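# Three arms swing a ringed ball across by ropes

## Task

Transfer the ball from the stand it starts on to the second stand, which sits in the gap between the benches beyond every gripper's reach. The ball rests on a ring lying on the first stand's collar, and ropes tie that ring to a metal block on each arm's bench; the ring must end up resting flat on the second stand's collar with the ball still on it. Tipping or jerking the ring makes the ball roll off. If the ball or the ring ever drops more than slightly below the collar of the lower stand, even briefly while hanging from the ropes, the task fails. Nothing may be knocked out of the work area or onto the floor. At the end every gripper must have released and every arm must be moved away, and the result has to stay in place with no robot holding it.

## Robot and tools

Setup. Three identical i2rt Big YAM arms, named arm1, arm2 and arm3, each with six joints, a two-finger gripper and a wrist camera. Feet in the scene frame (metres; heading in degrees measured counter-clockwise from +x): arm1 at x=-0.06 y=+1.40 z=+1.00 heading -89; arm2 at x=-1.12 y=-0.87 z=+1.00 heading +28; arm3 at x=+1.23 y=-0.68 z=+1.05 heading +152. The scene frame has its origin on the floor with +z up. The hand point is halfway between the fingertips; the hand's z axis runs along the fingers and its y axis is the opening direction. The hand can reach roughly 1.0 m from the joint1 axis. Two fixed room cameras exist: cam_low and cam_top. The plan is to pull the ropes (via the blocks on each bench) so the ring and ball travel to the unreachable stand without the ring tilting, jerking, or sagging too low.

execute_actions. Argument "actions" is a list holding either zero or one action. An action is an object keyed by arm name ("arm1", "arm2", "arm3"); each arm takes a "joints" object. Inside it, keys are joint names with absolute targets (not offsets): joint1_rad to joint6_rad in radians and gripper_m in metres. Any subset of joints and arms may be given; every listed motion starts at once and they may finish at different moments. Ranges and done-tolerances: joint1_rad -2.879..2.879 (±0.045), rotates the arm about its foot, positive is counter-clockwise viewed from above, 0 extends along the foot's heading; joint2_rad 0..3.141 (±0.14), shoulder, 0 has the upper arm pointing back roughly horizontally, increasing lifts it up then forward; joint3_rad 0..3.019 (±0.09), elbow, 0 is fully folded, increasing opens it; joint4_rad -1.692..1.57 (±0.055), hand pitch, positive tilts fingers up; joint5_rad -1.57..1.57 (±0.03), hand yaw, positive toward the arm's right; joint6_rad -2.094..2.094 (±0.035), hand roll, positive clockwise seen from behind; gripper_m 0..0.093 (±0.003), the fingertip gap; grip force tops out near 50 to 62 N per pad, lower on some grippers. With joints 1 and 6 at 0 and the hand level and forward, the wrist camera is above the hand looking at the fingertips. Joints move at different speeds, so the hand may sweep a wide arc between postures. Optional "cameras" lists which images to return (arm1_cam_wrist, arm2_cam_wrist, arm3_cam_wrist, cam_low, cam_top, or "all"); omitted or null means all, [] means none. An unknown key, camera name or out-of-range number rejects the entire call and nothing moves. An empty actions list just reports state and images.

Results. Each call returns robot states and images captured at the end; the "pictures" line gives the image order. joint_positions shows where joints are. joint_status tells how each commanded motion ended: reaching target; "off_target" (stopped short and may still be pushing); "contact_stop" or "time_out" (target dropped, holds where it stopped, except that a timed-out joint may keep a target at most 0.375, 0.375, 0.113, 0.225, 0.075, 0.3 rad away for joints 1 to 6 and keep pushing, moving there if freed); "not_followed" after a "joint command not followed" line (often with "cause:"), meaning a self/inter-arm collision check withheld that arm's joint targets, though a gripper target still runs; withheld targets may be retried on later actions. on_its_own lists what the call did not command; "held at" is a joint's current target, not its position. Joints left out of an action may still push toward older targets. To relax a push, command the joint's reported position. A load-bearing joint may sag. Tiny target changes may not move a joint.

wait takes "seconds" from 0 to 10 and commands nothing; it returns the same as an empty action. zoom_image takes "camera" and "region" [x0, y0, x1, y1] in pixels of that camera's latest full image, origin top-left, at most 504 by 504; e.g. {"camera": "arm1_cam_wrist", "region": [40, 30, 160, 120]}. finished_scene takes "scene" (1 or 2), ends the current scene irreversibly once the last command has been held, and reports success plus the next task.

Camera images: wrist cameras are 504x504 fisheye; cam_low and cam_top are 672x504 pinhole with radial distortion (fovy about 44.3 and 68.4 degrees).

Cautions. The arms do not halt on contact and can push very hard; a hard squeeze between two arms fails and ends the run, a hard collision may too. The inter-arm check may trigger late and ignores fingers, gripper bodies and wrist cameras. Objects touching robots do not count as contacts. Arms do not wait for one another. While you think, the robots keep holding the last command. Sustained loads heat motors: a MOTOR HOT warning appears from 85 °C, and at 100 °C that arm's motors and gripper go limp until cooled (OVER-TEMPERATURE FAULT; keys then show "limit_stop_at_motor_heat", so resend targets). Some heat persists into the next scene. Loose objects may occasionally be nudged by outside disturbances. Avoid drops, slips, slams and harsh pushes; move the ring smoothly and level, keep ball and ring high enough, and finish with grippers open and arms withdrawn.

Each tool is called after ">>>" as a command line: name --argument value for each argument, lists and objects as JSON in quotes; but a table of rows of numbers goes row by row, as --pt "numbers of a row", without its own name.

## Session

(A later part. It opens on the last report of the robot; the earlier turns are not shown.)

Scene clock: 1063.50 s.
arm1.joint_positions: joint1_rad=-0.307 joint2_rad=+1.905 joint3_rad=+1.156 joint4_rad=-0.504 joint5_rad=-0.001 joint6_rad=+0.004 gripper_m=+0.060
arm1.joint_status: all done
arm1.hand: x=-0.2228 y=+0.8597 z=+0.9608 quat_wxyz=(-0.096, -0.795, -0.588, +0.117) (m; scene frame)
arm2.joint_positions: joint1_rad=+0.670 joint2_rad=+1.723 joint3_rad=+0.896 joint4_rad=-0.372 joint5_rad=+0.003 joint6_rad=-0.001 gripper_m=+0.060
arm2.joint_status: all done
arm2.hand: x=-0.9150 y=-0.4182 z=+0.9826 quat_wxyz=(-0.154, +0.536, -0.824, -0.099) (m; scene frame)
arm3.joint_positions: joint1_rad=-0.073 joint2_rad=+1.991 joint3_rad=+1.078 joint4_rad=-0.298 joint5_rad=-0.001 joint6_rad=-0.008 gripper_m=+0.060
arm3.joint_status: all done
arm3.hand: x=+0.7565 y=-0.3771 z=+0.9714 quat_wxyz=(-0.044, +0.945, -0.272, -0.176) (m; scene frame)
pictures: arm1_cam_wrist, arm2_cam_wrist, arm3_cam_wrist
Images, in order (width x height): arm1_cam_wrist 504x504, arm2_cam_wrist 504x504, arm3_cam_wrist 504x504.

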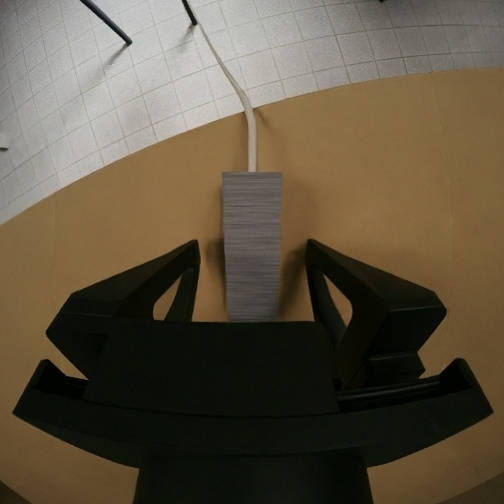

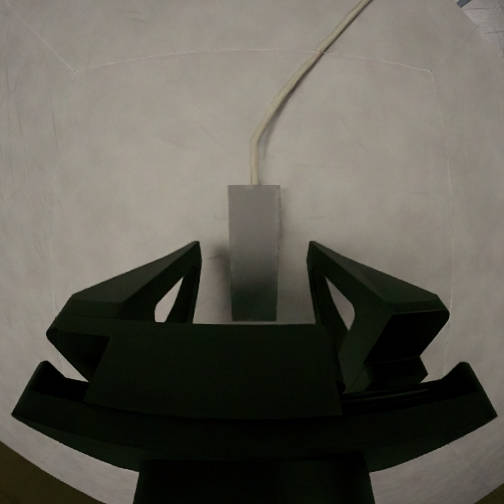

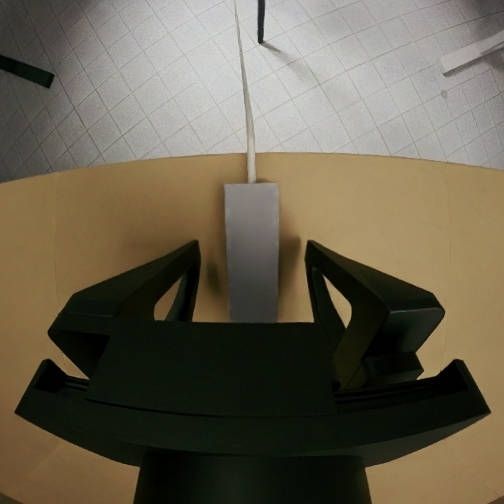

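Released cleanly. Retreating.

>>> execute_actions --actions '[{"arm1":{"joints":{"joint2_rad":1.50}},"arm2":{"joints":{"joint2_rad":1.32}},"arm3":{"joints":{"joint2_rad":1.58}}}]'

Scene clock: 1068.33 s.
arm1.joint_positions: joint1_rad=-0.307 joint2_rad=+1.497 joint3_rad=+1.156 joint4_rad=-0.500 joint5_rad=-0.001 joint6_rad=+0.004 gripper_m=+0.060
arm1.joint_status: all done
arm1.hand: x=-0.2317 y=+0.8395 z=+1.1905 quat_wxyz=(-0.215, -0.754, -0.556, +0.277) (m; scene frame)
arm2.joint_positions: joint1_rad=+0.670 joint2_rad=+1.311 joint3_rad=+0.896 joint4_rad=-0.367 joint5_rad=+0.003 joint6_rad=-0.001 gripper_m=+0.060
arm2.joint_status: all done
arm2.hand: x=-0.9064 y=-0.3995 z=+1.1848 quat_wxyz=(-0.322, +0.503, -0.775, -0.208) (m; scene frame)
arm3.joint_positions: joint1_rad=-0.073 joint2_rad=+1.568 joint3_rad=+1.086 joint4_rad=-0.291 joint5_rad=-0.001 joint6_rad=-0.008 gripper_m=+0.060
arm3.joint_status: all done
arm3.hand: x=+0.7219 y=-0.3506 z=+1.2161 quat_wxyz=(-0.104, +0.884, -0.256, -0.377) (m; scene frame)
pictures: arm1_cam_wrist, arm2_cam_wrist, arm3_cam_wrist, cam_low, cam_top
Images, in order (width x height): arm1_cam_wrist 504x504, arm2_cam_wrist 504x504, arm3_cam_wrist 504x504, cam_low 672x504, cam_top 672x504.

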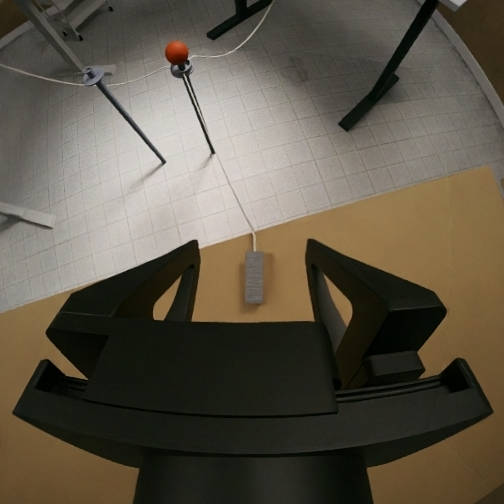

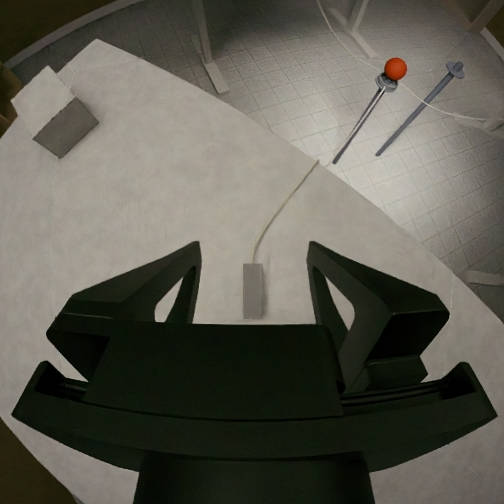

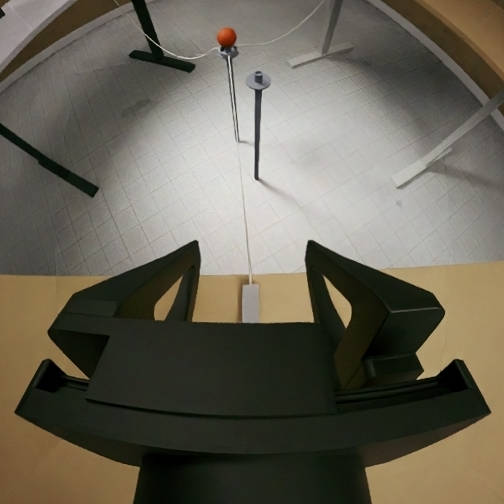

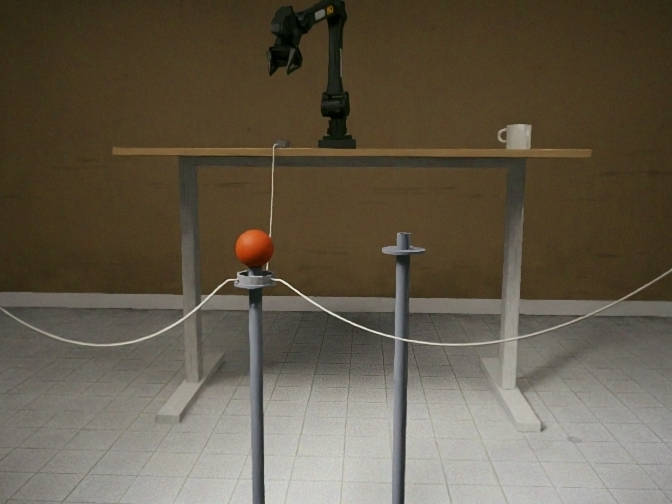

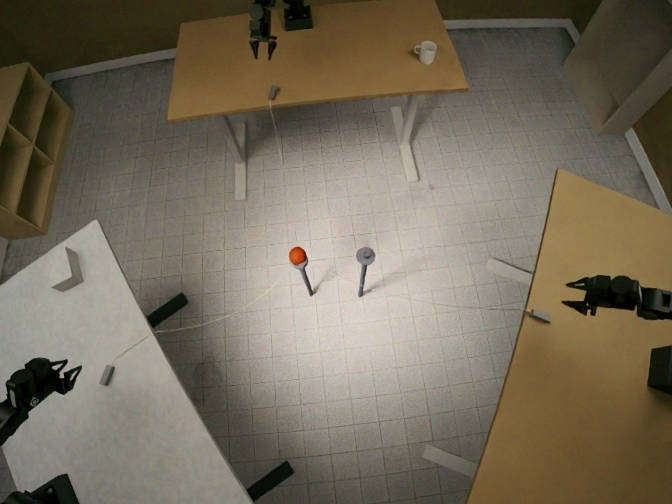

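The ball is on the second stand, the ring lies on its collar, the blocks are on the benches, and the arms are clear.

>>> finished_scene --scene 2

The scene is finished: the task was done.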